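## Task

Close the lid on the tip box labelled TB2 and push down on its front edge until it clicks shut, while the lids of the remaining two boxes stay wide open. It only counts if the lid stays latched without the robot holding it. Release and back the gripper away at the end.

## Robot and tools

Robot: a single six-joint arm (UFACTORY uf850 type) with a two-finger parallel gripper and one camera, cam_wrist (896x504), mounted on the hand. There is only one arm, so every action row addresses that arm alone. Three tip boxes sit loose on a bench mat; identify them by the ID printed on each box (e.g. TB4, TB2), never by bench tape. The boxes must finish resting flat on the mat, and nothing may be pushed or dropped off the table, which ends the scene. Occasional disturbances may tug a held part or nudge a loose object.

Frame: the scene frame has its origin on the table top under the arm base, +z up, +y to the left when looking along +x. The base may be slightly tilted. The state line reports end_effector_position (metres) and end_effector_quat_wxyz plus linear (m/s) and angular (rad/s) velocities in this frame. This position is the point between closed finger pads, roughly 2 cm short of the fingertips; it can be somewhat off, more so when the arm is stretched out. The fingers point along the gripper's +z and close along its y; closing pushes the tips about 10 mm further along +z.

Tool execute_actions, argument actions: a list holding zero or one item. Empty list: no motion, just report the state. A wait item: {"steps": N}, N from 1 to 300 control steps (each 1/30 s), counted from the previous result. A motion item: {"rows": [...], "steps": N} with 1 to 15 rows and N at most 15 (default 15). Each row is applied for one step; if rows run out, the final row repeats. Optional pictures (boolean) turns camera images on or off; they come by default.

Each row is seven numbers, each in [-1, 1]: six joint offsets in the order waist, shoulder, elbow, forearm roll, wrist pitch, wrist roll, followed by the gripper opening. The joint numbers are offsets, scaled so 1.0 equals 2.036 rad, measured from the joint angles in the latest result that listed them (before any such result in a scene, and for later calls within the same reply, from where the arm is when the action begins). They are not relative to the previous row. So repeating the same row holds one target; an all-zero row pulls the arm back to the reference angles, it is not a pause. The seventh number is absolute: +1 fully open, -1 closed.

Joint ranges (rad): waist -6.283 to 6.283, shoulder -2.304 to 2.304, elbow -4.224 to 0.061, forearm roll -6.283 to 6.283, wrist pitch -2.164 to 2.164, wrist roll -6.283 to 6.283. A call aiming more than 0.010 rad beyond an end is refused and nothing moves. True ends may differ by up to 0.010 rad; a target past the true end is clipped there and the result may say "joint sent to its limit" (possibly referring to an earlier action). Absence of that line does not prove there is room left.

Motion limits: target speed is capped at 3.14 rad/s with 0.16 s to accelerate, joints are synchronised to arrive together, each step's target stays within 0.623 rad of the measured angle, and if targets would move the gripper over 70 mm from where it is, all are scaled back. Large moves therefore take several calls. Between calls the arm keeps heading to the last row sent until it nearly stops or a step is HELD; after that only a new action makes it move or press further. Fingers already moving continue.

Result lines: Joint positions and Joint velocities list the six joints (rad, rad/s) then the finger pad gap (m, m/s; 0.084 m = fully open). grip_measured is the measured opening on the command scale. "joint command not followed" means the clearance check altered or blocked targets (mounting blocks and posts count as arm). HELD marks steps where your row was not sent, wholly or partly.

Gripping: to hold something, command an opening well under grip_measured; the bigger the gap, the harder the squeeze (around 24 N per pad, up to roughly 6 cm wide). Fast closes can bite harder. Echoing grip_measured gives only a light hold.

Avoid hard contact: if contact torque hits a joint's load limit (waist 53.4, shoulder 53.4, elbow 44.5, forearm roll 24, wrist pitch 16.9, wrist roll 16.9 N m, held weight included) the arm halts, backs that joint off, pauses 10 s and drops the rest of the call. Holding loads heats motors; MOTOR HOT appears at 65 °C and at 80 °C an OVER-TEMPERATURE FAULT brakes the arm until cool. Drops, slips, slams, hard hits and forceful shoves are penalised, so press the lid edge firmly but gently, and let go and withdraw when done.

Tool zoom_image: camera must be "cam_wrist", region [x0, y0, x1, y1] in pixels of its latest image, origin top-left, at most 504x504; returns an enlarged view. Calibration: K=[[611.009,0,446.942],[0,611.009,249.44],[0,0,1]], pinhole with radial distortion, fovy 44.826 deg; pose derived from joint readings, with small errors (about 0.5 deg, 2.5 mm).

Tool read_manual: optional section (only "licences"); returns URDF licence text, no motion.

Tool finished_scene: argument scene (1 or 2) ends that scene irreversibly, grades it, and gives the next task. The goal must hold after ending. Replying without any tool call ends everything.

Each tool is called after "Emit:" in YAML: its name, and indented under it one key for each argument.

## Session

Emit:
execute_actions:
  actions: []

Scene clock: 0.00 s of 8400.00 s.
end_effector_position=(+0.5372, +0.4382, +0.2611) grip_measured=+1.00 end_effector_quat_wxyz=(-0.175, -0.028, +0.984, -0.004) end_effector_velocity=(-0.001, +0.001, -0.000) end_effector_angular_velocity=(+0.001, +0.001, -0.000)
Joint positions: [ 0.837 -1.244 -1.85  -0.832 -1.048 -1.646  0.084]
Joint velocities: [ 0.    -0.001  0.     0.001  0.002  0.001  0.   ]
camera_calibration (this result's frames):
cam_wrist: T_world_to_cam=[[-0.0531028, 0.998453, 0.0165062, -0.385655], [0.944747, 0.0555871, -0.323053, -0.388246], [-0.323471, -0.00156081, -0.946237, 0.555741], [0, 0, 0, 1]] pos_world=[0.52608, 0.407507, 0.406804]

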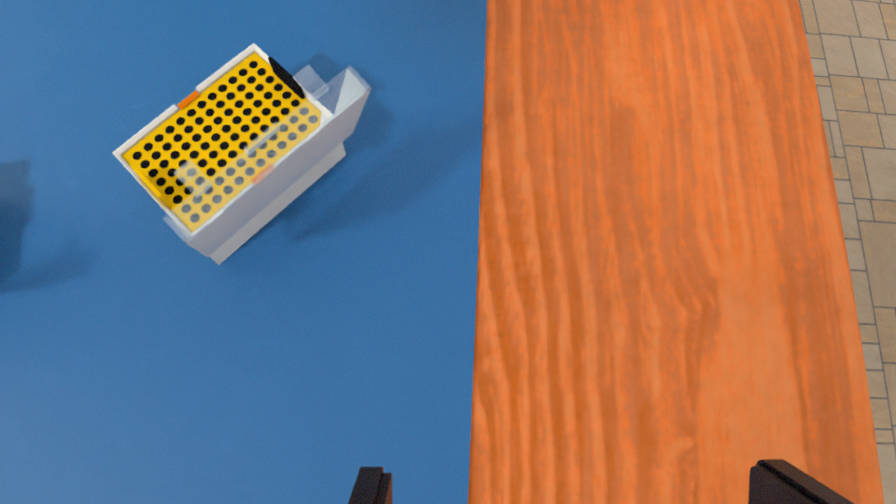

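Emit:
execute_actions:
  actions:
    - {"rows": [[0.0083,0.0111,0.0661,-0.0786,-0.0204,0.0401,1],[0.0207,0.0277,0.1653,-0.1965,-0.0509,0.1002,1],[0.0331,0.0443,0.2646,-0.3144,-0.0815,0.1603,1],[0.0455,0.0609,0.3638,-0.4324,-0.112,0.2205,1],[0.0579,0.0775,0.463,-0.5503,-0.1426,0.2806,1],[0.0703,0.0941,0.5622,-0.6682,-0.1731,0.3407,1],[0.0786,0.1052,0.6283,-0.7468,-0.1935,0.3808,1],[0.08276,0.11076,0.66139,-0.7861,-0.20368,0.40084,1]], "steps": 15}
  pictures: false

Emit:
execute_actions:
  actions:
    - {"steps": 30}
  pictures: true

Scene clock: 108.63 s of 8400.00 s.
end_effector_position=(+0.4762, +0.3124, +0.2681) grip_measured=+1.00 end_effector_quat_wxyz=(+0.122, -0.167, +0.971, -0.123) end_effector_velocity=(-0.201, -0.204, +0.019) end_effector_angular_velocity=(+0.356, -1.190, +1.248)
Joint positions: [ 0.95  -1.094 -1.193 -1.507 -1.323 -1.111  0.084]
Joint velocities: [ 0.194  0.258  1.657 -1.652 -0.483  0.968 -0.   ]
Steps of this call (steps 1 to 90: nothing new was sent; then 105.13 s passed at rest; steps 91 to 105: all 15 steps of this action). Readings (joint positions):
91: [0.837 -1.244 -1.849 -0.833 -1.048 -1.646]
92: [0.838 -1.243 -1.844 -0.840 -1.050 -1.642]
94: [0.845 -1.232 -1.789 -0.907 -1.068 -1.607]
98: [0.879 -1.189 -1.583 -1.117 -1.152 -1.444]
105: the state above

Scene clock: 109.63 s of 8400.00 s.
end_effector_position=(+0.3160, +0.2795, +0.3103) grip_measured=+1.00 end_effector_quat_wxyz=(+0.321, -0.444, +0.819, +0.170) end_effector_velocity=(-0.000, -0.000, +0.000) end_effector_angular_velocity=(+0.001, +0.000, +0.002)
Joint positions: [ 1.006 -1.018 -0.504 -2.432 -1.463 -0.831  0.084]
Joint velocities: [-0.001  0.001  0.002 -0.003 -0.001  0.     0.   ]
Steps of this call (steps 1 to 30: the robot went on to your last target). Readings (joint positions):
1: [0.956 -1.086 -1.139 -1.562 -1.338 -1.081]
2: [0.961 -1.079 -1.086 -1.614 -1.350 -1.056]
4: [0.969 -1.069 -0.988 -1.714 -1.371 -1.015]
8: [0.982 -1.050 -0.807 -1.941 -1.405 -0.946]
30: the state above
camera_calibration (this result's frames):
cam_wrist: T_world_to_cam=[[-0.842054, 0.539384, 0.00308378, 0.142031], [0.390548, 0.605738, 0.69322, -0.448577], [0.372044, 0.584934, -0.720719, 0.0767594], [0, 0, 0, 1]] pos_world=[0.266231, 0.150211, 0.365847]

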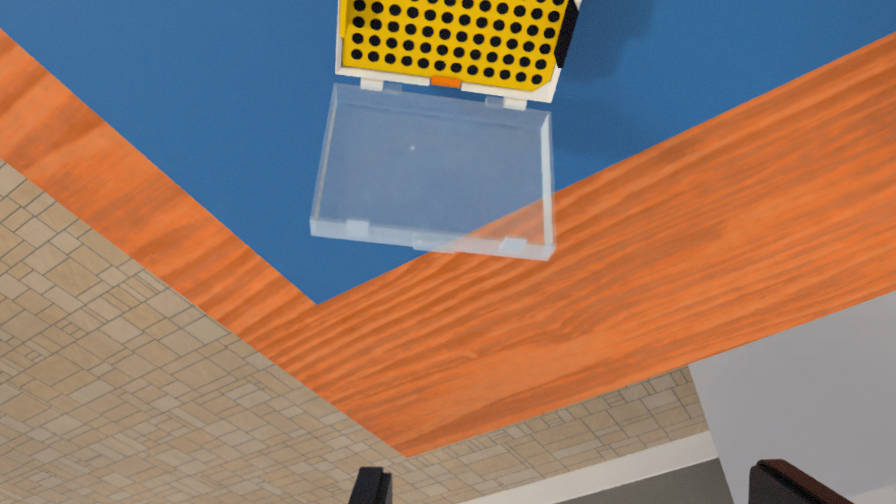

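Emit:
execute_actions:
  actions:
    - {"rows": [[-0.0023,-0.0012,-0.0009,0,0,0,1],[-0.0092,-0.0049,-0.0036,0,0,0,1],[-0.0203,-0.0109,-0.0081,0,0,0,1],[-0.0351,-0.0188,-0.0139,0,0,0,1],[-0.0531,-0.0285,-0.0211,0,0,0,1],[-0.0734,-0.0393,-0.0291,0,0,0,1],[-0.0951,-0.0509,-0.0378,0,0,0,1],[-0.1173,-0.0629,-0.0466,0,0,0,1],[-0.139,-0.0745,-0.0552,0,0,0,1],[-0.1593,-0.0854,-0.0632,0,0,0,1],[-0.1773,-0.095,-0.0704,0,0,0,1],[-0.1921,-0.1029,-0.0763,0,0,0,1],[-0.2032,-0.1089,-0.0807,0,0,0,1],[-0.2101,-0.1126,-0.0834,0,0,0,1],[-0.21238,-0.1138,-0.08433,0,0,0,1]], "steps": 15}
  pictures: false

Emit:
execute_actions:
  actions:
    - {"steps": 20}
  pictures: true

Scene clock: 117.47 s of 8400.00 s.
end_effector_position=(+0.3019, +0.2316, +0.1799) grip_measured=+1.00 end_effector_quat_wxyz=(+0.213, -0.403, +0.885, +0.098) end_effector_velocity=(-0.098, -0.184, -0.375) end_effector_angular_velocity=(-0.618, +0.525, -0.404)
Joint positions: [ 0.707 -1.179 -0.622 -2.432 -1.463 -0.831  0.084]
Joint velocities: [-0.898 -0.482 -0.357  0.     0.    -0.001 -0.   ]
Steps of this call (steps 1 to 15: the robot went on to your last target; steps 16 to 90: nothing new was sent; then 4.33 s passed at rest; steps 91 to 105: all 15 steps of this action). Readings (joint positions):
91: [1.006 -1.018 -0.503 -2.432 -1.463 -0.831]
92: [1.005 -1.019 -0.504 -2.432 -1.463 -0.831]
94: [0.995 -1.024 -0.508 -2.432 -1.463 -0.831]
98: [0.920 -1.064 -0.538 -2.432 -1.463 -0.831]
105: the state above

Scene clock: 118.13 s of 8400.00 s.
end_effector_position=(+0.2837, +0.2020, +0.1260) grip_measured=+1.00 end_effector_quat_wxyz=(+0.162, -0.381, +0.908, +0.067) end_effector_velocity=(-0.001, -0.001, -0.001) end_effector_angular_velocity=(-0.002, +0.003, -0.000)
Joint positions: [ 0.574 -1.25  -0.675 -2.432 -1.463 -0.831  0.084]
Joint velocities: [-0.002 -0.     0.     0.001  0.002  0.     0.   ]
Steps of this call (steps 1 to 20: the robot went on to your last target). Readings (joint positions):
1: [0.677 -1.195 -0.634 -2.432 -1.463 -0.831]
2: [0.649 -1.210 -0.645 -2.432 -1.463 -0.831]
4: [0.605 -1.233 -0.662 -2.432 -1.462 -0.831]
8: [0.579 -1.247 -0.673 -2.432 -1.463 -0.831]
20: the state above
camera_calibration (this result's frames):
cam_wrist: T_world_to_cam=[[-0.718295, 0.695635, 0.0120481, 0.0893852], [0.650229, 0.665048, 0.367304, -0.305913], [0.247497, 0.271667, -0.930023, 0.126278], [0, 0, 0, 1]] pos_world=[0.231865, 0.106962, 0.228728]

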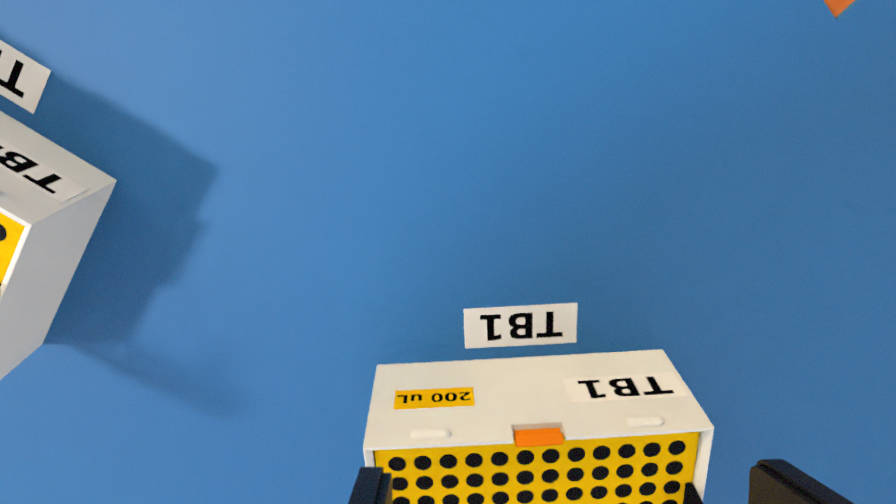

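Emit:
execute_actions:
  actions:
    - {"rows": [[-0.0027,0.0018,0.0016,-0.0015,-0.0013,0.0016,1],[-0.0106,0.0073,0.0065,-0.0059,-0.005,0.0065,1],[-0.0235,0.0161,0.0143,-0.013,-0.011,0.0143,1],[-0.0407,0.0279,0.0247,-0.0225,-0.0191,0.0248,1],[-0.0615,0.0422,0.0374,-0.034,-0.0288,0.0375,1],[-0.085,0.0583,0.0517,-0.047,-0.0398,0.0518,1],[-0.1101,0.0755,0.067,-0.061,-0.0516,0.0671,1],[-0.1359,0.0932,0.0826,-0.0752,-0.0637,0.0828,1],[-0.161,0.1104,0.0979,-0.0891,-0.0754,0.0981,1],[-0.1845,0.1265,0.1122,-0.1021,-0.0865,0.1124,1],[-0.2053,0.1408,0.1249,-0.1136,-0.0962,0.1251,1],[-0.2225,0.1526,0.1353,-0.1231,-0.1043,0.1355,1],[-0.2353,0.1614,0.1431,-0.1303,-0.1103,0.1434,1],[-0.2433,0.1669,0.148,-0.1347,-0.114,0.1482,1],[-0.24597,0.16871,0.14961,-0.13615,-0.11527,0.14985,1]], "steps": 15}
  pictures: false

Emit:
execute_actions:
  actions:
    - {"steps": 20}
  pictures: true

Scene clock: 157.87 s of 8400.00 s.
end_effector_position=(+0.3362, +0.0741, +0.1179) grip_measured=+1.00 end_effector_quat_wxyz=(+0.166, -0.210, +0.963, +0.042) end_effector_velocity=(+0.102, -0.400, +0.016) end_effector_angular_velocity=(-0.015, -0.022, -1.088)
Joint positions: [ 0.257 -1.033 -0.483 -2.607 -1.611 -0.638  0.084]
Joint velocities: [-0.938  0.643  0.571 -0.522 -0.439  0.569 -0.   ]
Steps of this call (steps 1 to 15: the robot went on to your last target; steps 16 to 90: nothing new was sent; then 36.23 s passed at rest; steps 91 to 105: all 15 steps of this action). Readings (joint positions):
91: [0.573 -1.250 -0.675 -2.432 -1.463 -0.831]
92: [0.573 -1.249 -0.675 -2.433 -1.463 -0.830]
94: [0.562 -1.242 -0.668 -2.439 -1.469 -0.823]
98: [0.477 -1.184 -0.617 -2.486 -1.508 -0.771]
105: the state above

Scene clock: 158.53 s of 8400.00 s.
end_effector_position=(+0.3502, -0.0048, +0.1266) grip_measured=+1.00 end_effector_quat_wxyz=(+0.174, -0.106, +0.979, +0.020) end_effector_velocity=(+0.000, -0.002, -0.000) end_effector_angular_velocity=(-0.001, +0.000, -0.003)
Joint positions: [ 0.073 -0.907 -0.371 -2.709 -1.697 -0.526  0.084]
Joint velocities: [-0.005  0.002  0.001 -0.002 -0.     0.    -0.   ]
Steps of this call (steps 1 to 20: the robot went on to your last target). Readings (joint positions):
1: [0.226 -1.011 -0.464 -2.624 -1.626 -0.619]
2: [0.194 -0.990 -0.445 -2.642 -1.640 -0.600]
4: [0.136 -0.949 -0.409 -2.674 -1.668 -0.564]
8: [0.083 -0.914 -0.377 -2.703 -1.692 -0.532]
20: the state above
camera_calibration (this result's frames):
cam_wrist: T_world_to_cam=[[-0.22129, 0.9751, 0.0145244, 0.107974], [0.908048, 0.200596, 0.36771, -0.304348], [0.35564, 0.0945592, -0.929827, 0.127847], [0, 0, 0, 1]] pos_world=[0.254788, -0.0563242, 0.229219]

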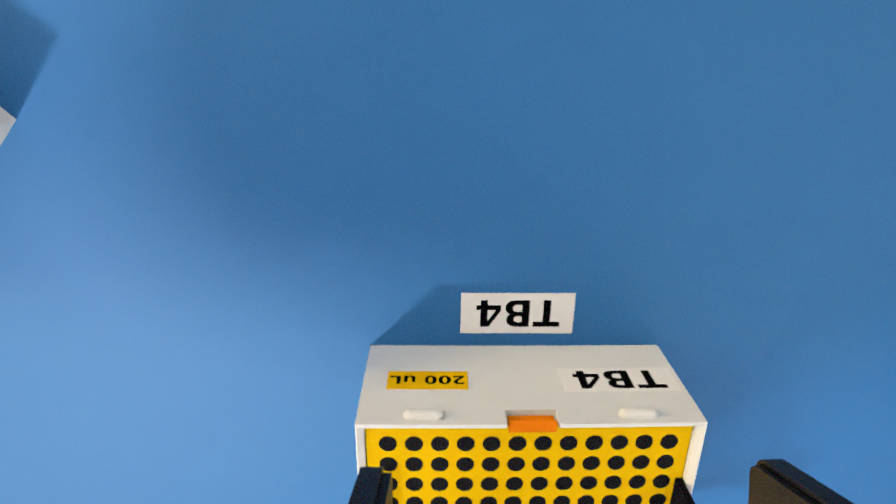

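Emit:
execute_actions:
  actions:
    - {"rows": [[-0.004,0.0041,0.0016,-0.0023,0.0017,0.0028,1],[-0.0159,0.0164,0.0063,-0.0092,0.0066,0.0112,1],[-0.0351,0.0363,0.014,-0.0203,0.0147,0.0247,1],[-0.0608,0.0628,0.0243,-0.0351,0.0254,0.0427,1],[-0.092,0.0949,0.0367,-0.0531,0.0384,0.0646,1],[-0.1271,0.1312,0.0507,-0.0734,0.0531,0.0893,1],[-0.1647,0.17,0.0657,-0.0951,0.0688,0.1157,1],[-0.2032,0.2097,0.0811,-0.1174,0.0849,0.1427,1],[-0.2408,0.2485,0.0961,-0.1391,0.1006,0.1691,1],[-0.2759,0.2848,0.1101,-0.1594,0.1153,0.1938,1],[-0.307,0.3169,0.1226,-0.1773,0.1283,0.2156,1],[-0.3327,0.3434,0.1328,-0.1922,0.139,0.2337,1],[-0.352,0.3633,0.1405,-0.2033,0.1471,0.2472,1],[-0.3639,0.3755,0.1453,-0.2102,0.1521,0.2555,1],[-0.36788,0.37967,0.14686,-0.21248,0.15373,0.25835,1]], "steps": 15}
  pictures: false

Emit:
execute_actions:
  actions:
    - {"steps": 25}
  pictures: true

Scene clock: 172.03 s of 8400.00 s.
end_effector_position=(+0.3706, -0.1483, +0.1417) grip_measured=+1.00 end_effector_quat_wxyz=(+0.154, +0.131, +0.979, -0.007) end_effector_velocity=(-0.008, -0.396, +0.103) end_effector_angular_velocity=(-0.023, +0.008, -1.248)
Joint positions: [-0.29  -0.532 -0.226 -2.919 -1.546 -0.271  0.084]
Joint velocities: [-1.033  1.064  0.412 -0.595  0.43   0.725  0.   ]
Steps of this call (steps 1 to 15: the robot went on to your last target; steps 16 to 90: nothing new was sent; then 10.00 s passed at rest; steps 91 to 105: all 15 steps of this action). Readings (joint positions):
91: [0.073 -0.906 -0.371 -2.709 -1.697 -0.525]
92: [0.072 -0.905 -0.370 -2.710 -1.697 -0.524]
94: [0.056 -0.889 -0.364 -2.719 -1.689 -0.513]
98: [-0.052 -0.777 -0.321 -2.782 -1.645 -0.437]
105: the state above

Scene clock: 172.87 s of 8400.00 s.
end_effector_position=(+0.3472, -0.2765, +0.2005) grip_measured=+1.00 end_effector_quat_wxyz=(+0.165, +0.326, +0.929, -0.056) end_effector_velocity=(+0.001, -0.001, +0.000) end_effector_angular_velocity=(-0.002, -0.002, +0.001)
Joint positions: [-0.675 -0.134 -0.072 -3.141 -1.384  0.     0.084]
Joint velocities: [-0.001  0.002  0.    -0.001 -0.001 -0.001  0.   ]
Steps of this call (steps 1 to 25: the robot went on to your last target). Readings (joint positions):
1: [-0.325 -0.496 -0.212 -2.939 -1.531 -0.246]
2: [-0.360 -0.460 -0.198 -2.959 -1.517 -0.222]
4: [-0.430 -0.387 -0.170 -3.000 -1.487 -0.172]
8: [-0.575 -0.238 -0.112 -3.083 -1.427 -0.071]
25: the state above
camera_calibration (this result's frames):
cam_wrist: T_world_to_cam=[[0.61927, 0.784998, 0.016789, 0.026328], [0.726892, -0.581253, 0.36575, -0.427222], [0.296872, -0.214294, -0.930562, 0.158405], [0, 0, 0, 1]] pos_world=[0.247214, -0.235047, 0.30322]

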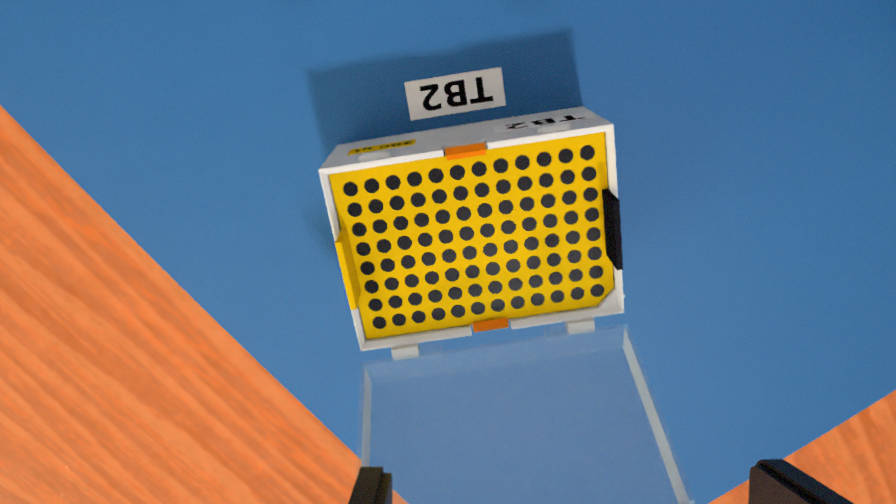

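Emit:
zoom_image:
  camera: "cam_wrist"
  region: [430, 100, 630, 145]

Region (430, 100, 630, 145) of cam_wrist's 896x504 image, scaled by 2.520, with more detail than that image has; it fills the top 113 rows of this view, and the rest is white.

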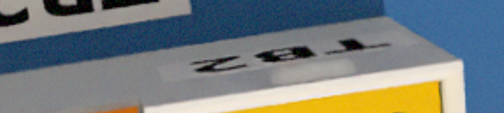

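Emit:
zoom_image:
  camera: "cam_wrist"
  region: [300, 300, 804, 504]

Region (300, 300, 804, 504) of cam_wrist's 896x504 image, scaled by 1.000; it fills the top 204 rows of this view, and the rest is white.

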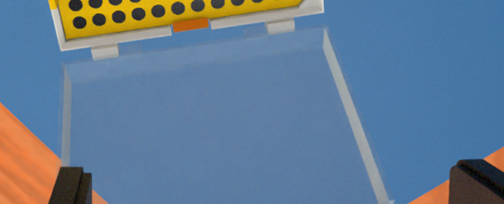

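Emit:
execute_actions:
  actions:
    - {"rows": [[0,0.00175,-0.00112,0,0.00313,0,-1],[0,0.00694,-0.00442,0,0.01242,0,-1],[0,0.01535,-0.00977,0,0.02746,0,-1],[0,0.02659,-0.01693,0,0.04756,0,-1],[0,0.04019,-0.02558,0,0.07189,0,-1],[0,0.05554,-0.03536,0,0.09935,0,-1],[0,0.07197,-0.04581,0,0.12873,0,-1],[0,0.08878,-0.05652,0,0.15881,0,-1],[0,0.10521,-0.06698,0,0.1882,0,-1],[0,0.12056,-0.07675,0,0.21566,0,-1],[0,0.13416,-0.08541,0,0.23998,0,-1],[0,0.1454,-0.09256,0,0.26008,0,-1],[0,0.15381,-0.09791,0,0.27512,0,-1],[0,0.159,-0.10122,0,0.28441,0,-1],[0,0.16075,-0.10233,0,0.28754,0,-1]], "steps": 15}
  pictures: false

Emit:
execute_actions:
  actions:
    - {"steps": 20}
  pictures: false

Scene clock: 289.77 s of 8400.00 s.
end_effector_position=(+0.4239, -0.3378, +0.1917) grip_measured=-1.00 end_effector_quat_wxyz=(+0.149, +0.327, +0.932, -0.050) end_effector_velocity=(+0.254, -0.203, +0.056) end_effector_angular_velocity=(+0.057, +0.070, +0.001)
Joint positions: [-0.675  0.112 -0.229 -3.141 -0.946  0.     0.   ]
Joint velocities: [-0.001  0.761 -0.487 -0.002  1.338 -0.     0.   ]
Steps of this call (steps 1 to 15: the robot went on to your last target; steps 16 to 90: nothing new was sent; then 113.40 s passed at rest; steps 91 to 105: all 15 steps of this action). Readings (joint positions):
91: [-0.675 -0.134 -0.072 -3.142 -1.384 0.000]
92: [-0.675 -0.133 -0.072 -3.141 -1.383 0.000]
94: [-0.675 -0.126 -0.077 -3.141 -1.369 0.000]
98: [-0.675 -0.073 -0.111 -3.141 -1.273 0.000]
105: the state above

Scene clock: 290.43 s of 8400.00 s.
end_effector_position=(+0.4497, -0.3584, +0.2003) grip_measured=-1.00 end_effector_quat_wxyz=(+0.142, +0.327, +0.933, -0.048) end_effector_velocity=(-0.000, -0.001, -0.000) end_effector_angular_velocity=(-0.001, +0.001, -0.004)
Joint positions: [-0.675  0.193 -0.28  -3.141 -0.799  0.     0.   ]
Joint velocities: [-0.002 -0.    -0.001 -0.     0.001  0.003  0.   ]
Steps of this call (steps 1 to 20: the robot went on to your last target). Readings (joint positions):
1: [-0.675 0.136 -0.244 -3.141 -0.904 0.000]
2: [-0.675 0.155 -0.257 -3.141 -0.870 0.000]
4: [-0.675 0.179 -0.272 -3.141 -0.827 0.000]
8: [-0.675 0.190 -0.278 -3.141 -0.804 0.000]
20: the state above

Emit:
execute_actions:
  actions:
    - {"rows": [[0,-0.00158,-0.00074,0,-0.00084,0,-1],[0,-0.00627,-0.00293,0,-0.00334,0,-1],[0,-0.01385,-0.00648,0,-0.00737,0,-1],[0,-0.02399,-0.01122,0,-0.01277,0,-1],[0,-0.03626,-0.01696,0,-0.01931,0,-1],[0,-0.05012,-0.02344,0,-0.02668,0,-1],[0,-0.06494,-0.03037,0,-0.03457,0,-1],[0,-0.08012,-0.03747,0,-0.04265,0,-1],[0,-0.09494,-0.0444,0,-0.05054,0,-1],[0,-0.10879,-0.05088,0,-0.05792,0,-1],[0,-0.12107,-0.05662,0,-0.06445,0,-1],[0,-0.13121,-0.06136,0,-0.06985,0,-1],[0,-0.13879,-0.06491,0,-0.07388,0,-1],[0,-0.14348,-0.0671,0,-0.07638,0,-1],[0,-0.14506,-0.06784,0,-0.07722,0,-1]], "steps": 15}
  pictures: false

Emit:
execute_actions:
  actions:
    - {"steps": 20}
  pictures: true

Scene clock: 303.03 s of 8400.00 s.
end_effector_position=(+0.4512, -0.3593, +0.1412) grip_measured=-1.00 end_effector_quat_wxyz=(+0.142, +0.327, +0.933, -0.048) end_effector_velocity=(-0.015, +0.013, -0.169) end_effector_angular_velocity=(+0.007, +0.007, -0.001)
Joint positions: [-0.675 -0.042 -0.39  -3.141 -0.924  0.     0.   ]
Joint velocities: [ 0.001 -0.64  -0.296  0.    -0.334  0.001  0.   ]
Steps of this call (steps 1 to 15: the robot went on to your last target; steps 16 to 90: nothing new was sent; then 9.10 s passed at rest; steps 91 to 105: all 15 steps of this action). Readings (joint positions):
91: [-0.675 0.193 -0.280 -3.141 -0.799 0.000]
92: [-0.675 0.192 -0.281 -3.141 -0.799 0.000]
94: [-0.675 0.185 -0.284 -3.141 -0.803 0.000]
98: [-0.675 0.131 -0.309 -3.141 -0.832 0.000]
105: the state above

Scene clock: 303.70 s of 8400.00 s.
end_effector_position=(+0.4499, -0.3582, +0.1253) grip_measured=-1.00 end_effector_quat_wxyz=(+0.142, +0.327, +0.933, -0.048) end_effector_velocity=(-0.001, +0.002, -0.000) end_effector_angular_velocity=(+0.004, +0.002, +0.004)
Joint positions: [-0.675 -0.102 -0.418 -3.141 -0.956  0.     0.   ]
Joint velocities: [ 0.002 -0.001  0.001 -0.001  0.001 -0.002  0.   ]
Steps of this call (steps 1 to 20: the robot went on to your last target). Readings (joint positions):
1: [-0.675 -0.062 -0.399 -3.141 -0.934 0.000]
2: [-0.675 -0.076 -0.406 -3.141 -0.941 0.000]
4: [-0.675 -0.092 -0.413 -3.141 -0.950 0.000]
8: [-0.675 -0.100 -0.417 -3.141 -0.955 0.000]
20: the state above
camera_calibration (this result's frames):
cam_wrist: T_world_to_cam=[[0.619845, 0.784537, 0.0171366, 0.0276406], [0.740308, -0.591864, 0.318812, -0.525784], [0.260263, -0.184928, -0.947663, 0.0696466], [0, 0, 0, 1]] pos_world=[0.353983, -0.319998, 0.233154]

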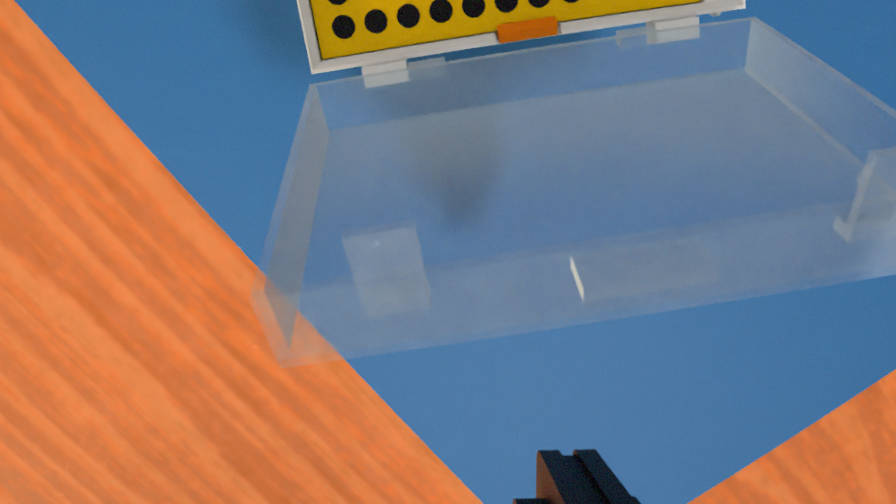

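Emit:
execute_actions:
  actions:
    - {"rows": [[0,-0.00047,0.00046,0,-0.00094,0,-1],[0,-0.00188,0.00183,0,-0.00372,0,-1],[0,-0.00416,0.00405,0,-0.00821,0,-1],[0,-0.0072,0.00702,0,-0.01423,0,-1],[0,-0.01089,0.01061,0,-0.0215,0,-1],[0,-0.01505,0.01467,0,-0.02972,0,-1],[0,-0.0195,0.019,0,-0.03851,0,-1],[0,-0.02406,0.02344,0,-0.0475,0,-1],[0,-0.02851,0.02778,0,-0.05629,0,-1],[0,-0.03267,0.03183,0,-0.06451,0,-1],[0,-0.03636,0.03543,0,-0.07178,0,-1],[0,-0.0394,0.03839,0,-0.07779,0,-1],[0,-0.04168,0.04061,0,-0.08229,0,-1],[0,-0.04309,0.04198,0,-0.08507,0,-1],[0,-0.04356,0.04245,0,-0.08601,0,-1]], "steps": 15}
  pictures: false

Emit:
execute_actions:
  actions:
    - {"steps": 15}
  pictures: true

Scene clock: 317.33 s of 8400.00 s.
end_effector_position=(+0.4129, -0.3286, +0.1244) grip_measured=-1.00 end_effector_quat_wxyz=(+0.141, +0.327, +0.933, -0.048) end_effector_velocity=(-0.092, +0.073, +0.007) end_effector_angular_velocity=(+0.005, +0.007, -0.001)
Joint positions: [-0.675 -0.175 -0.348 -3.141 -1.098  0.     0.   ]
Joint velocities: [-0.    -0.181  0.176  0.001 -0.349  0.     0.   ]
Steps of this call (steps 1 to 15: the robot went on to your last target; steps 16 to 90: nothing new was sent; then 10.13 s passed at rest; steps 91 to 105: all 15 steps of this action). Readings (joint positions):
91: [-0.675 -0.103 -0.418 -3.141 -0.956 0.000]
92: [-0.675 -0.103 -0.418 -3.141 -0.957 0.000]
94: [-0.675 -0.105 -0.416 -3.141 -0.961 0.000]
98: [-0.675 -0.122 -0.399 -3.141 -0.995 0.000]
105: the state above

Scene clock: 317.83 s of 8400.00 s.
end_effector_position=(+0.4051, -0.3224, +0.1253) grip_measured=-1.00 end_effector_quat_wxyz=(+0.142, +0.327, +0.933, -0.048) end_effector_velocity=(-0.001, +0.001, -0.000) end_effector_angular_velocity=(+0.001, +0.001, +0.001)
Joint positions: [-0.675 -0.191 -0.332 -3.141 -1.131  0.     0.   ]
Joint velocities: [ 0.    -0.002  0.001  0.    -0.001 -0.     0.   ]
Steps of this call (steps 1 to 15: the robot went on to your last target). Readings (joint positions):
1: [-0.675 -0.180 -0.343 -3.141 -1.108 0.000]
2: [-0.675 -0.184 -0.339 -3.141 -1.116 0.000]
4: [-0.675 -0.188 -0.335 -3.141 -1.124 0.000]
8: [-0.675 -0.190 -0.333 -3.141 -1.130 0.000]
15: the state above
camera_calibration (this result's frames):
cam_wrist: T_world_to_cam=[[0.619819, 0.784558, 0.0171101, 0.0273546], [0.740275, -0.591792, 0.319022, -0.47143], [0.260417, -0.18507, -0.947593, 0.0877854], [0, 0, 0, 1]] pos_world=[0.309172, -0.284203, 0.233113]

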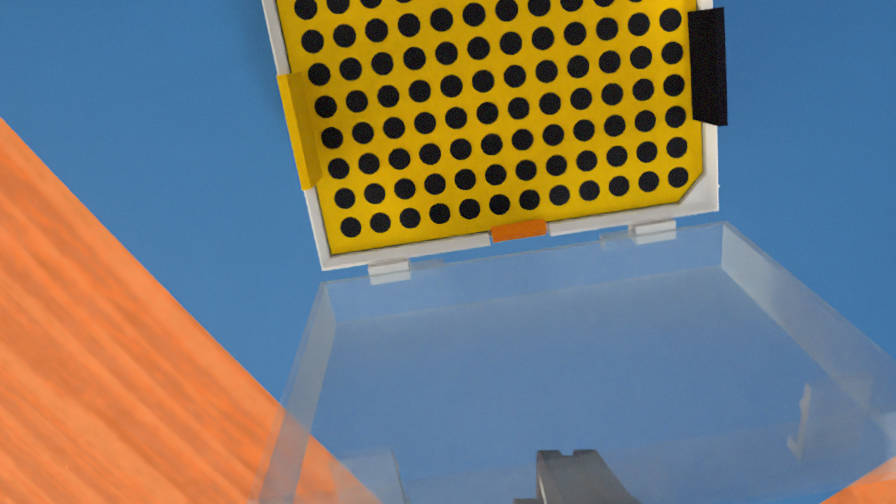

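Emit:
execute_actions:
  actions:
    - {"rows": [[0,-0.00074,0.00034,0,-0.00108,0,-1],[0,-0.00294,0.00135,0,-0.00428,0,-1],[0,-0.00649,0.00297,0,-0.00946,0,-1],[0,-0.01124,0.00515,0,-0.01639,0,-1],[0,-0.01699,0.00778,0,-0.02477,0,-1],[0,-0.02347,0.01076,0,-0.03423,0,-1],[0,-0.03042,0.01394,0,-0.04436,0,-1],[0,-0.03752,0.0172,0,-0.05472,0,-1],[0,-0.04447,0.02038,0,-0.06485,0,-1],[0,-0.05096,0.02335,0,-0.07431,0,-1],[0,-0.0567,0.02599,0,-0.08269,0,-1],[0,-0.06145,0.02817,0,-0.08962,0,-1],[0,-0.06501,0.02979,0,-0.0948,0,-1],[0,-0.0672,0.0308,0,-0.098,0,-1],[0,-0.06794,0.03114,0,-0.09908,0,-1]], "steps": 15}
  pictures: false

Emit:
execute_actions:
  actions:
    - {"steps": 20}
  pictures: true

Scene clock: 345.40 s of 8400.00 s.
end_effector_position=(+0.3682, -0.2929, +0.1243) grip_measured=-1.00 end_effector_quat_wxyz=(+0.141, +0.327, +0.933, -0.048) end_effector_velocity=(-0.092, +0.074, +0.008) end_effector_angular_velocity=(+0.005, +0.005, +0.001)
Joint positions: [-0.675 -0.303 -0.28  -3.141 -1.293  0.     0.   ]
Joint velocities: [ 0.    -0.286  0.132 -0.001 -0.41  -0.001  0.   ]
Steps of this call (steps 1 to 15: the robot went on to your last target; steps 16 to 90: nothing new was sent; then 24.07 s passed at rest; steps 91 to 105: all 15 steps of this action). Readings (joint positions):
91: [-0.675 -0.191 -0.332 -3.141 -1.131 0.000]
92: [-0.675 -0.191 -0.332 -3.141 -1.132 0.000]
94: [-0.675 -0.195 -0.330 -3.141 -1.137 0.000]
98: [-0.675 -0.221 -0.318 -3.141 -1.176 0.000]
105: the state above

Scene clock: 346.07 s of 8400.00 s.
end_effector_position=(+0.3602, -0.2866, +0.1253) grip_measured=-1.00 end_effector_quat_wxyz=(+0.142, +0.327, +0.933, -0.048) end_effector_velocity=(-0.000, +0.001, -0.000) end_effector_angular_velocity=(+0.002, +0.000, +0.000)
Joint positions: [-0.675 -0.329 -0.269 -3.141 -1.333  0.     0.   ]
Joint velocities: [-0.    -0.     0.    -0.002  0.001  0.     0.   ]
Steps of this call (steps 1 to 20: the robot went on to your last target). Readings (joint positions):
1: [-0.675 -0.311 -0.276 -3.141 -1.306 0.000]
2: [-0.675 -0.318 -0.274 -3.141 -1.315 0.000]
4: [-0.675 -0.324 -0.271 -3.141 -1.325 0.000]
8: [-0.675 -0.328 -0.269 -3.141 -1.331 0.000]
20: the state above
camera_calibration (this result's frames):
cam_wrist: T_world_to_cam=[[0.619789, 0.784582, 0.0170845, 0.0270663], [0.740283, -0.591743, 0.319096, -0.416966], [0.260467, -0.185125, -0.947568, 0.10603], [0, 0, 0, 1]] pos_world=[0.26428, -0.248343, 0.23306]

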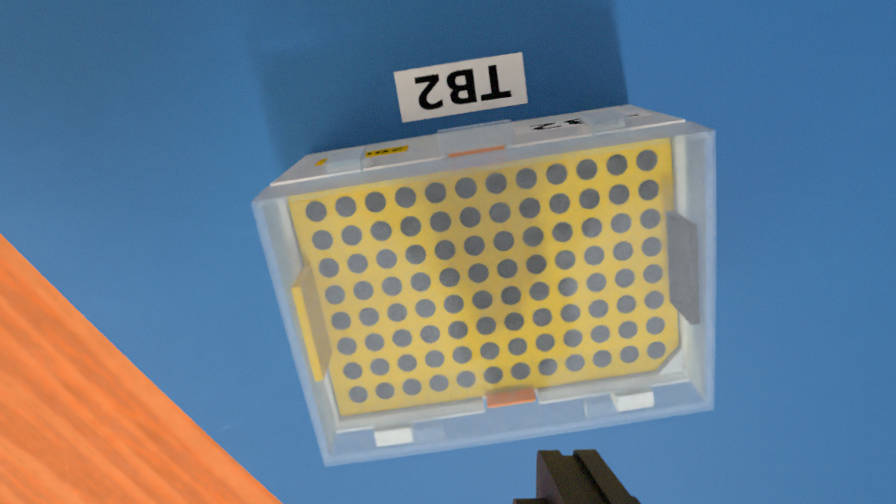

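Emit:
execute_actions:
  actions:
    - {"rows": [[-0.00016,-0.00136,-0.00016,0,-0.00146,0,-1],[-0.00064,-0.00539,-0.00065,0,-0.00578,0,-1],[-0.00141,-0.01192,-0.00144,0,-0.01279,0,-1],[-0.00244,-0.02064,-0.00249,0,-0.02215,0,-1],[-0.00368,-0.03119,-0.00376,0,-0.03347,0,-1],[-0.00509,-0.04311,-0.0052,0,-0.04626,0,-1],[-0.0066,-0.05586,-0.00674,0,-0.05994,0,-1],[-0.00814,-0.06891,-0.00831,0,-0.07395,0,-1],[-0.00964,-0.08166,-0.00985,0,-0.08763,0,-1],[-0.01105,-0.09358,-0.01128,0,-0.10042,0,-1],[-0.0123,-0.10413,-0.01256,0,-0.11174,0,-1],[-0.01333,-0.11285,-0.01361,0,-0.1211,0,-1],[-0.0141,-0.11938,-0.01439,0,-0.12811,0,-1],[-0.01457,-0.12341,-0.01488,0,-0.13243,0,-1],[-0.01474,-0.12477,-0.01504,0,-0.13389,0,-1]], "steps": 15}
  pictures: false

Emit:
execute_actions:
  actions:
    - {"steps": 20}
  pictures: false

Emit:
execute_actions:
  actions:
    - {"rows": [[0,-0.00027,-0.00027,0,0,0,-1],[0,-0.00107,-0.00109,0,0.00001,0,-1],[0,-0.00238,-0.00241,0,0.00003,0,-1],[0,-0.00411,-0.00417,0,0.00006,0,-1],[0,-0.00622,-0.00631,0,0.00009,0,-1],[0,-0.0086,-0.00871,0,0.00012,0,-1],[0,-0.01114,-0.01129,0,0.00015,0,-1],[0,-0.01374,-0.01393,0,0.00019,0,-1],[0,-0.01628,-0.01651,0,0.00023,0,-1],[0,-0.01866,-0.01892,0,0.00026,0,-1],[0,-0.02076,-0.02105,0,0.00029,0,-1],[0,-0.0225,-0.02281,0,0.00031,0,-1],[0,-0.0238,-0.02413,0,0.00033,0,-1],[0,-0.02461,-0.02495,0,0.00034,0,-1],[0,-0.02488,-0.02522,0,0.00034,0,-1]], "steps": 15}
  pictures: false

Emit:
execute_actions:
  actions:
    - {"steps": 20}
  pictures: true

Scene clock: 382.90 s of 8400.00 s.
end_effector_position=(+0.3256, -0.2735, +0.1072) grip_measured=-1.00 end_effector_quat_wxyz=(+0.156, +0.331, +0.928, -0.064) end_effector_velocity=(-0.100, +0.041, -0.037) end_effector_angular_velocity=(-0.101, -0.041, -0.035)
Joint positions: [-0.699 -0.532 -0.293 -3.141 -1.55   0.     0.   ]
Joint velocities: [-0.066 -0.544 -0.063 -0.002 -0.575 -0.     0.   ]
Steps of this call (steps 1 to 15: the robot went on to your last target; steps 16 to 90: nothing new was sent; then 33.33 s passed at rest; steps 91 to 105: all 15 steps of this action). Readings (joint positions):
91: [-0.675 -0.329 -0.269 -3.141 -1.333 0.000]
92: [-0.675 -0.330 -0.269 -3.141 -1.334 0.000]
94: [-0.676 -0.336 -0.270 -3.141 -1.341 0.000]
98: [-0.681 -0.383 -0.275 -3.141 -1.391 0.000]
105: the state above

Scene clock: 383.57 s of 8400.00 s.
end_effector_position=(+0.3167, -0.2700, +0.1040) grip_measured=-1.00 end_effector_quat_wxyz=(+0.161, +0.332, +0.927, -0.069) end_effector_velocity=(-0.000, +0.000, -0.000) end_effector_angular_velocity=(+0.001, +0.001, +0.001)
Joint positions: [-0.705 -0.583 -0.299 -3.141 -1.605  0.     0.   ]
Joint velocities: [-0.    -0.002 -0.    -0.001 -0.001 -0.001  0.   ]
Steps of this call (steps 1 to 20: the robot went on to your last target). Readings (joint positions):
1: [-0.701 -0.549 -0.295 -3.141 -1.567 0.000]
2: [-0.702 -0.561 -0.296 -3.141 -1.580 0.000]
4: [-0.704 -0.574 -0.298 -3.141 -1.595 0.000]
8: [-0.705 -0.581 -0.299 -3.141 -1.603 0.000]
20: the state above

Scene clock: 384.07 s of 8400.00 s.
end_effector_position=(+0.3164, -0.2701, +0.0919) grip_measured=-1.00 end_effector_quat_wxyz=(+0.165, +0.332, +0.926, -0.070) end_effector_velocity=(-0.003, +0.002, -0.004) end_effector_angular_velocity=(-0.043, -0.050, +0.000)
Joint positions: [-0.705 -0.623 -0.332 -3.141 -1.622  0.     0.   ]
Joint velocities: [-0.    -0.087 -0.019  0.001 -0.134  0.001  0.   ]
Steps of this call (steps 1 to 15: all 15 steps of this action). Readings (joint positions):
1: [-0.705 -0.583 -0.299 -3.141 -1.605 0.000]
2: [-0.705 -0.583 -0.299 -3.141 -1.605 0.000]
4: [-0.705 -0.584 -0.301 -3.141 -1.605 0.000]
8: [-0.705 -0.595 -0.311 -3.141 -1.605 0.000]
15: the state above

Scene clock: 384.73 s of 8400.00 s.
end_effector_position=(+0.3161, -0.2698, +0.0919) grip_measured=-1.00 end_effector_quat_wxyz=(+0.169, +0.331, +0.926, -0.072) end_effector_velocity=(+0.001, +0.000, +0.000) end_effector_angular_velocity=(-0.001, -0.001, +0.002)
Joint positions: [-0.705 -0.634 -0.333 -3.141 -1.64   0.     0.   ]
Joint velocities: [ 0.001  0.    -0.     0.001 -0.001 -0.001  0.   ]
Steps of this call (steps 1 to 20: the robot went on to your last target). Readings (joint positions):
1: [-0.705 -0.626 -0.332 -3.141 -1.626 0.000]
2: [-0.705 -0.628 -0.332 -3.141 -1.629 0.000]
4: [-0.705 -0.630 -0.333 -3.141 -1.634 0.000]
8: [-0.705 -0.633 -0.333 -3.141 -1.638 0.000]
20: the state above
camera_calibration (this result's frames):
cam_wrist: T_world_to_cam=[[0.632318, 0.774667, -0.00809622, 0.0375187], [0.717859, -0.581956, 0.382107, -0.359783], [0.291294, -0.247425, -0.924083, 0.0602565], [0, 0, 0, 1]] pos_world=[0.216998, -0.223533, 0.193461]

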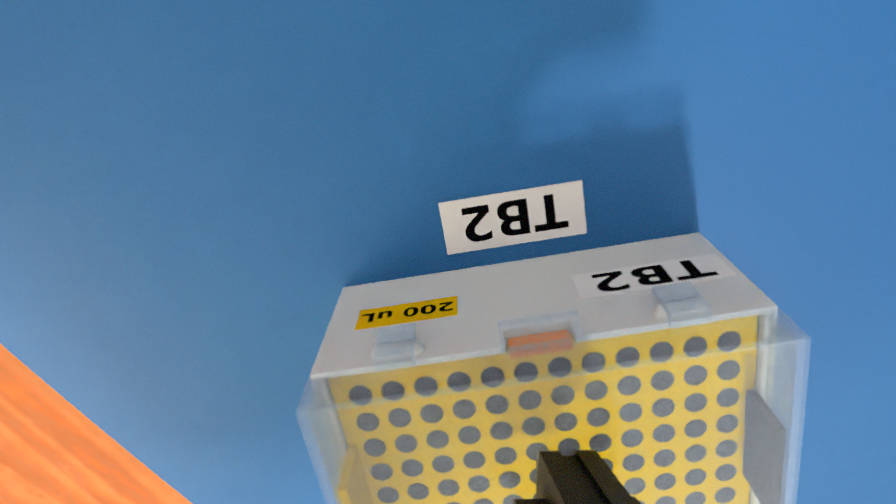

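Emit:
execute_actions:
  actions:
    - {"rows": [[0,0.00016,0.00007,0,0.00019,0,-1],[0,0.00065,0.00027,0,0.00074,0,-1],[0,0.00144,0.0006,0,0.00163,0,-1],[0,0.0025,0.00104,0,0.00282,0,-1],[0,0.00377,0.00157,0,0.00426,0,-1],[0,0.00521,0.00218,0,0.00589,0,-1],[0,0.00675,0.00282,0,0.00763,0,-1],[0,0.00833,0.00348,0,0.00941,0,-1],[0,0.00988,0.00412,0,0.01115,0,-1],[0,0.01132,0.00472,0,0.01278,0,-1],[0,0.01259,0.00526,0,0.01422,0,-1],[0,0.01365,0.0057,0,0.01542,0,-1],[0,0.01444,0.00602,0,0.01631,0,-1],[0,0.01492,0.00623,0,0.01686,0,-1],[0,0.01509,0.0063,0,0.01704,0,-1]], "steps": 15}
  pictures: false

Emit:
execute_actions:
  actions:
    - {"steps": 12}
  pictures: false

Emit:
execute_actions:
  actions:
    - {"rows": [[0,-0.00018,0,0,-0.00018,0,-1],[0,-0.00071,0.00001,0,-0.00071,0,-1],[0,-0.00157,0.00003,0,-0.00157,0,-1],[0,-0.00271,0.00005,0,-0.00271,0,-1],[0,-0.0041,0.00007,0,-0.0041,0,-1],[0,-0.00567,0.0001,0,-0.00567,0,-1],[0,-0.00734,0.00013,0,-0.00734,0,-1],[0,-0.00906,0.00016,0,-0.00906,0,-1],[0,-0.01074,0.00019,0,-0.01074,0,-1],[0,-0.0123,0.00022,0,-0.0123,0,-1],[0,-0.01369,0.00025,0,-0.01369,0,-1],[0,-0.01484,0.00027,0,-0.01484,0,-1],[0,-0.0157,0.00028,0,-0.0157,0,-1],[0,-0.01623,0.00029,0,-0.01623,0,-1],[0,-0.0164,0.00029,0,-0.0164,0,-1]], "steps": 15}
  pictures: false

Emit:
execute_actions:
  actions:
    - {"steps": 12}
  pictures: false

Emit:
execute_actions:
  actions:
    - {"rows": [[0,-0.00016,-0.00016,0,0,0,-1],[0,-0.00065,-0.00065,0,0.00001,0,-1],[0,-0.00143,-0.00144,0,0.00002,0,-1],[0,-0.00247,-0.0025,0,0.00003,0,-1],[0,-0.00373,-0.00378,0,0.00005,0,-1],[0,-0.00516,-0.00523,0,0.00007,0,-1],[0,-0.00668,-0.00677,0,0.00009,0,-1],[0,-0.00825,-0.00836,0,0.00011,0,-1],[0,-0.00977,-0.0099,0,0.00013,0,-1],[0,-0.0112,-0.01135,0,0.00015,0,-1],[0,-0.01246,-0.01263,0,0.00016,0,-1],[0,-0.01351,-0.01368,0,0.00018,0,-1],[0,-0.01429,-0.01447,0,0.00019,0,-1],[0,-0.01477,-0.01496,0,0.00019,0,-1],[0,-0.01493,-0.01513,0,0.0002,0,-1]], "steps": 15}
  pictures: false

Emit:
execute_actions:
  actions:
    - {"steps": 20}
  pictures: true

Scene clock: 431.67 s of 8400.00 s.
end_effector_position=(+0.3167, -0.2702, +0.0946) grip_measured=-1.00 end_effector_quat_wxyz=(+0.162, +0.332, +0.927, -0.069) end_effector_velocity=(+0.002, -0.002, +0.003) end_effector_angular_velocity=(+0.027, +0.032, -0.000)
Joint positions: [-0.705 -0.609 -0.324 -3.141 -1.609  0.     0.   ]
Joint velocities: [ 0.     0.058  0.014 -0.     0.086 -0.     0.   ]
Steps of this call (steps 1 to 15: the robot went on to your last target; steps 16 to 90: nothing new was sent; then 43.43 s passed at rest; steps 91 to 105: all 15 steps of this action). Readings (joint positions):
91: [-0.705 -0.634 -0.333 -3.141 -1.640 0.000]
92: [-0.705 -0.634 -0.332 -3.141 -1.644 0.000]
94: [-0.705 -0.634 -0.330 -3.141 -1.648 0.000]
98: [-0.705 -0.628 -0.328 -3.141 -1.639 0.000]
105: the state above

Scene clock: 432.07 s of 8400.00 s.
end_effector_position=(+0.3172, -0.2706, +0.0956) grip_measured=-1.00 end_effector_quat_wxyz=(+0.161, +0.332, +0.927, -0.069) end_effector_velocity=(+0.001, -0.001, +0.001) end_effector_angular_velocity=(-0.005, -0.006, -0.000)
Joint positions: [-0.705 -0.603 -0.321 -3.141 -1.604  0.     0.   ]
Joint velocities: [-0.     0.001  0.    -0.    -0.008  0.     0.   ]
Steps of this call (steps 1 to 12: the robot went on to your last target). Readings (joint positions):
1: [-0.705 -0.607 -0.323 -3.141 -1.607 0.000]
2: [-0.705 -0.606 -0.323 -3.141 -1.605 0.000]
4: [-0.705 -0.605 -0.322 -3.141 -1.603 0.000]
8: [-0.705 -0.604 -0.322 -3.141 -1.603 0.000]
12: the state above

Scene clock: 432.57 s of 8400.00 s.
end_effector_position=(+0.3113, -0.2657, +0.0951) grip_measured=-1.00 end_effector_quat_wxyz=(+0.161, +0.332, +0.927, -0.069) end_effector_velocity=(-0.015, +0.012, -0.001) end_effector_angular_velocity=(+0.004, +0.005, -0.002)
Joint positions: [-0.705 -0.631 -0.321 -3.141 -1.633  0.     0.   ]
Joint velocities: [-0.    -0.062  0.003  0.001 -0.058  0.001  0.   ]
Steps of this call (steps 1 to 15: all 15 steps of this action). Readings (joint positions):
1: [-0.705 -0.603 -0.321 -3.141 -1.604 0.000]
2: [-0.705 -0.603 -0.321 -3.141 -1.604 0.000]
4: [-0.705 -0.604 -0.322 -3.141 -1.605 0.000]
8: [-0.705 -0.611 -0.322 -3.141 -1.614 0.000]
15: the state above

Scene clock: 432.97 s of 8400.00 s.
end_effector_position=(+0.3099, -0.2646, +0.0949) grip_measured=-1.00 end_effector_quat_wxyz=(+0.161, +0.332, +0.927, -0.069) end_effector_velocity=(-0.001, +0.000, -0.001) end_effector_angular_velocity=(+0.001, +0.002, +0.001)
Joint positions: [-0.705 -0.636 -0.321 -3.141 -1.638  0.     0.   ]
Joint velocities: [-0.001 -0.002 -0.001 -0.001  0.001 -0.001  0.   ]
Steps of this call (steps 1 to 12: the robot went on to your last target). Readings (joint positions):
1: [-0.705 -0.632 -0.321 -3.141 -1.635 0.000]
2: [-0.705 -0.634 -0.321 -3.141 -1.636 0.000]
4: [-0.705 -0.635 -0.321 -3.141 -1.637 0.000]
8: [-0.705 -0.636 -0.321 -3.141 -1.638 0.000]
12: the state above

Scene clock: 433.47 s of 8400.00 s.
end_effector_position=(+0.3098, -0.2646, +0.0917) grip_measured=-1.00 end_effector_quat_wxyz=(+0.168, +0.331, +0.926, -0.072) end_effector_velocity=(-0.001, +0.001, -0.002) end_effector_angular_velocity=(-0.033, -0.038, +0.001)
Joint positions: [-0.705 -0.66  -0.332 -3.141 -1.667  0.     0.   ]
Joint velocities: [-0.    -0.058 -0.013  0.001 -0.095 -0.     0.   ]
Steps of this call (steps 1 to 15: all 15 steps of this action). Readings (joint positions):
1: [-0.705 -0.636 -0.321 -3.141 -1.638 0.000]
2: [-0.705 -0.636 -0.321 -3.141 -1.638 0.000]
4: [-0.705 -0.637 -0.321 -3.141 -1.639 0.000]
8: [-0.705 -0.643 -0.325 -3.141 -1.643 0.000]
15: the state above

Scene clock: 434.13 s of 8400.00 s.
end_effector_position=(+0.3096, -0.2645, +0.0917) grip_measured=-1.00 end_effector_quat_wxyz=(+0.171, +0.331, +0.925, -0.073) end_effector_velocity=(+0.001, +0.000, +0.000) end_effector_angular_velocity=(-0.000, -0.002, +0.000)
Joint positions: [-0.705 -0.667 -0.333 -3.141 -1.678  0.     0.   ]
Joint velocities: [ 0.001  0.001  0.001 -0.    -0.001  0.     0.   ]
Steps of this call (steps 1 to 20: the robot went on to your last target). Readings (joint positions):
1: [-0.705 -0.662 -0.332 -3.141 -1.670 0.000]
2: [-0.705 -0.663 -0.332 -3.141 -1.672 0.000]
4: [-0.705 -0.665 -0.333 -3.141 -1.675 0.000]
8: [-0.705 -0.666 -0.333 -3.141 -1.677 0.000]
20: the state above
camera_calibration (this result's frames):
cam_wrist: T_world_to_cam=[[0.632272, 0.774704, -0.0081732, 0.0375129], [0.716512, -0.580702, 0.386517, -0.35164], [0.29469, -0.25024, -0.922246, 0.0613523], [0, 0, 0, 1]] pos_world=[0.210156, -0.217907, 0.192803]

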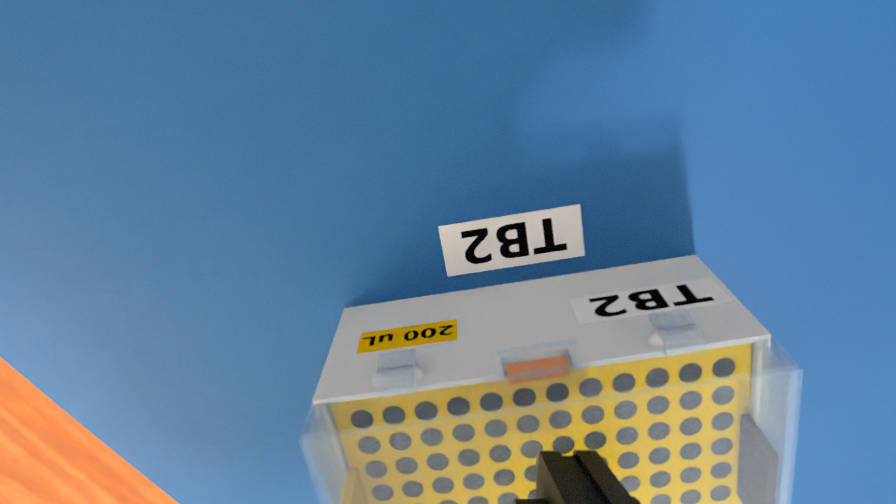

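Emit:
execute_actions:
  actions:
    - {"rows": [[0.00016,0.00285,0.0014,0,0.00157,0,-1],[0.00062,0.01132,0.00554,0,0.00624,0,-1],[0.00136,0.02501,0.01224,0,0.01378,0,-1],[0.00236,0.04335,0.02121,0,0.02389,0,-1],[0.00356,0.06549,0.03205,0,0.0361,0,-1],[0.00492,0.09055,0.04431,0,0.04991,0,-1],[0.00637,0.11729,0.05741,0,0.06466,0,-1],[0.00786,0.14469,0.07082,0,0.07977,0,-1],[0.00932,0.17149,0.08392,0,0.09452,0,-1],[0.01068,0.19654,0.09618,0,0.10833,0,-1],[0.01189,0.21868,0.10702,0,0.12054,0,-1],[0.01288,0.23702,0.11598,0,0.13064,0,-1],[0.01363,0.25071,0.12269,0,0.13819,0,-1],[0.01408,0.25918,0.12683,0,0.14285,0,-1],[0.01424,0.26179,0.12819,0,0.1444,0,-1]], "steps": 15}
  pictures: false

Emit:
execute_actions:
  actions:
    - {"steps": 25}
  pictures: true

Scene clock: 445.03 s of 8400.00 s.
end_effector_position=(+0.3447, -0.2788, +0.1745) grip_measured=-1.00 end_effector_quat_wxyz=(+0.167, +0.327, +0.928, -0.061) end_effector_velocity=(+0.045, +0.001, +0.256) end_effector_angular_velocity=(+0.069, -0.002, +0.037)
Joint positions: [-0.683 -0.262 -0.136 -3.141 -1.455  0.     0.   ]
Joint velocities: [ 0.066  1.229  0.611 -0.     0.66   0.     0.   ]
Steps of this call (steps 1 to 15: the robot went on to your last target; steps 16 to 90: nothing new was sent; then 7.40 s passed at rest; steps 91 to 105: all 15 steps of this action). Readings (joint positions):
91: [-0.705 -0.667 -0.333 -3.141 -1.679 0.000]
92: [-0.705 -0.666 -0.331 -3.141 -1.682 0.000]
94: [-0.705 -0.656 -0.325 -3.141 -1.674 0.000]
98: [-0.700 -0.567 -0.286 -3.141 -1.617 0.000]
105: the state above

Scene clock: 445.87 s of 8400.00 s.
end_effector_position=(+0.3470, -0.2769, +0.2006) grip_measured=-1.00 end_effector_quat_wxyz=(+0.165, +0.326, +0.929, -0.057) end_effector_velocity=(-0.000, -0.000, -0.000) end_effector_angular_velocity=(-0.000, +0.002, +0.001)
Joint positions: [-0.676 -0.134 -0.072 -3.141 -1.384  0.     0.   ]
Joint velocities: [-0.002 -0.    -0.    -0.001  0.001 -0.002  0.   ]
Steps of this call (steps 1 to 25: the robot went on to your last target). Readings (joint positions):
1: [-0.681 -0.224 -0.117 -3.141 -1.434 0.000]
2: [-0.679 -0.193 -0.101 -3.141 -1.418 0.000]
4: [-0.677 -0.156 -0.083 -3.141 -1.397 0.000]
8: [-0.676 -0.139 -0.074 -3.141 -1.387 0.000]
25: the state above
camera_calibration (this result's frames):
cam_wrist: T_world_to_cam=[[0.619733, 0.784651, 0.0159184, 0.026673], [0.726644, -0.581345, 0.366098, -0.42736], [0.296513, -0.215316, -0.93044, 0.158291], [0, 0, 0, 1]] pos_world=[0.247073, -0.23529, 0.303312]

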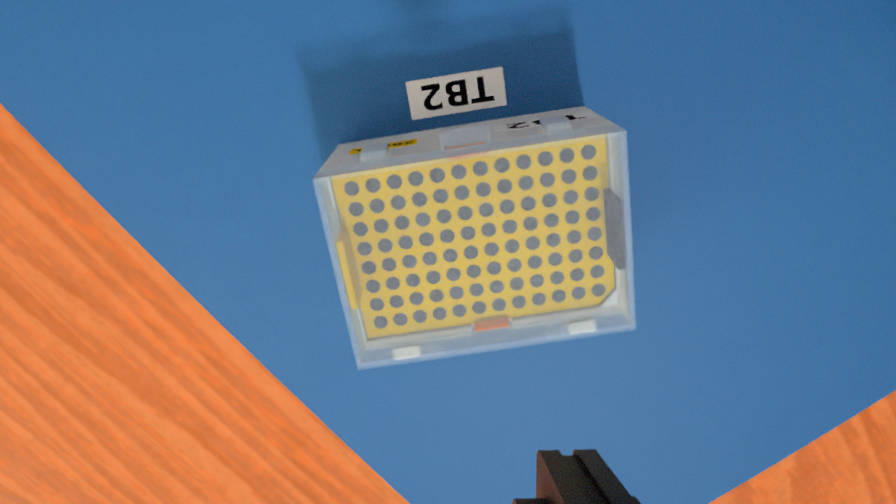

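The lid stays closed and the box is standing flat. Finishing scene 2.

Emit:
finished_scene:
  scene: 2

The scene is finished: the task was done.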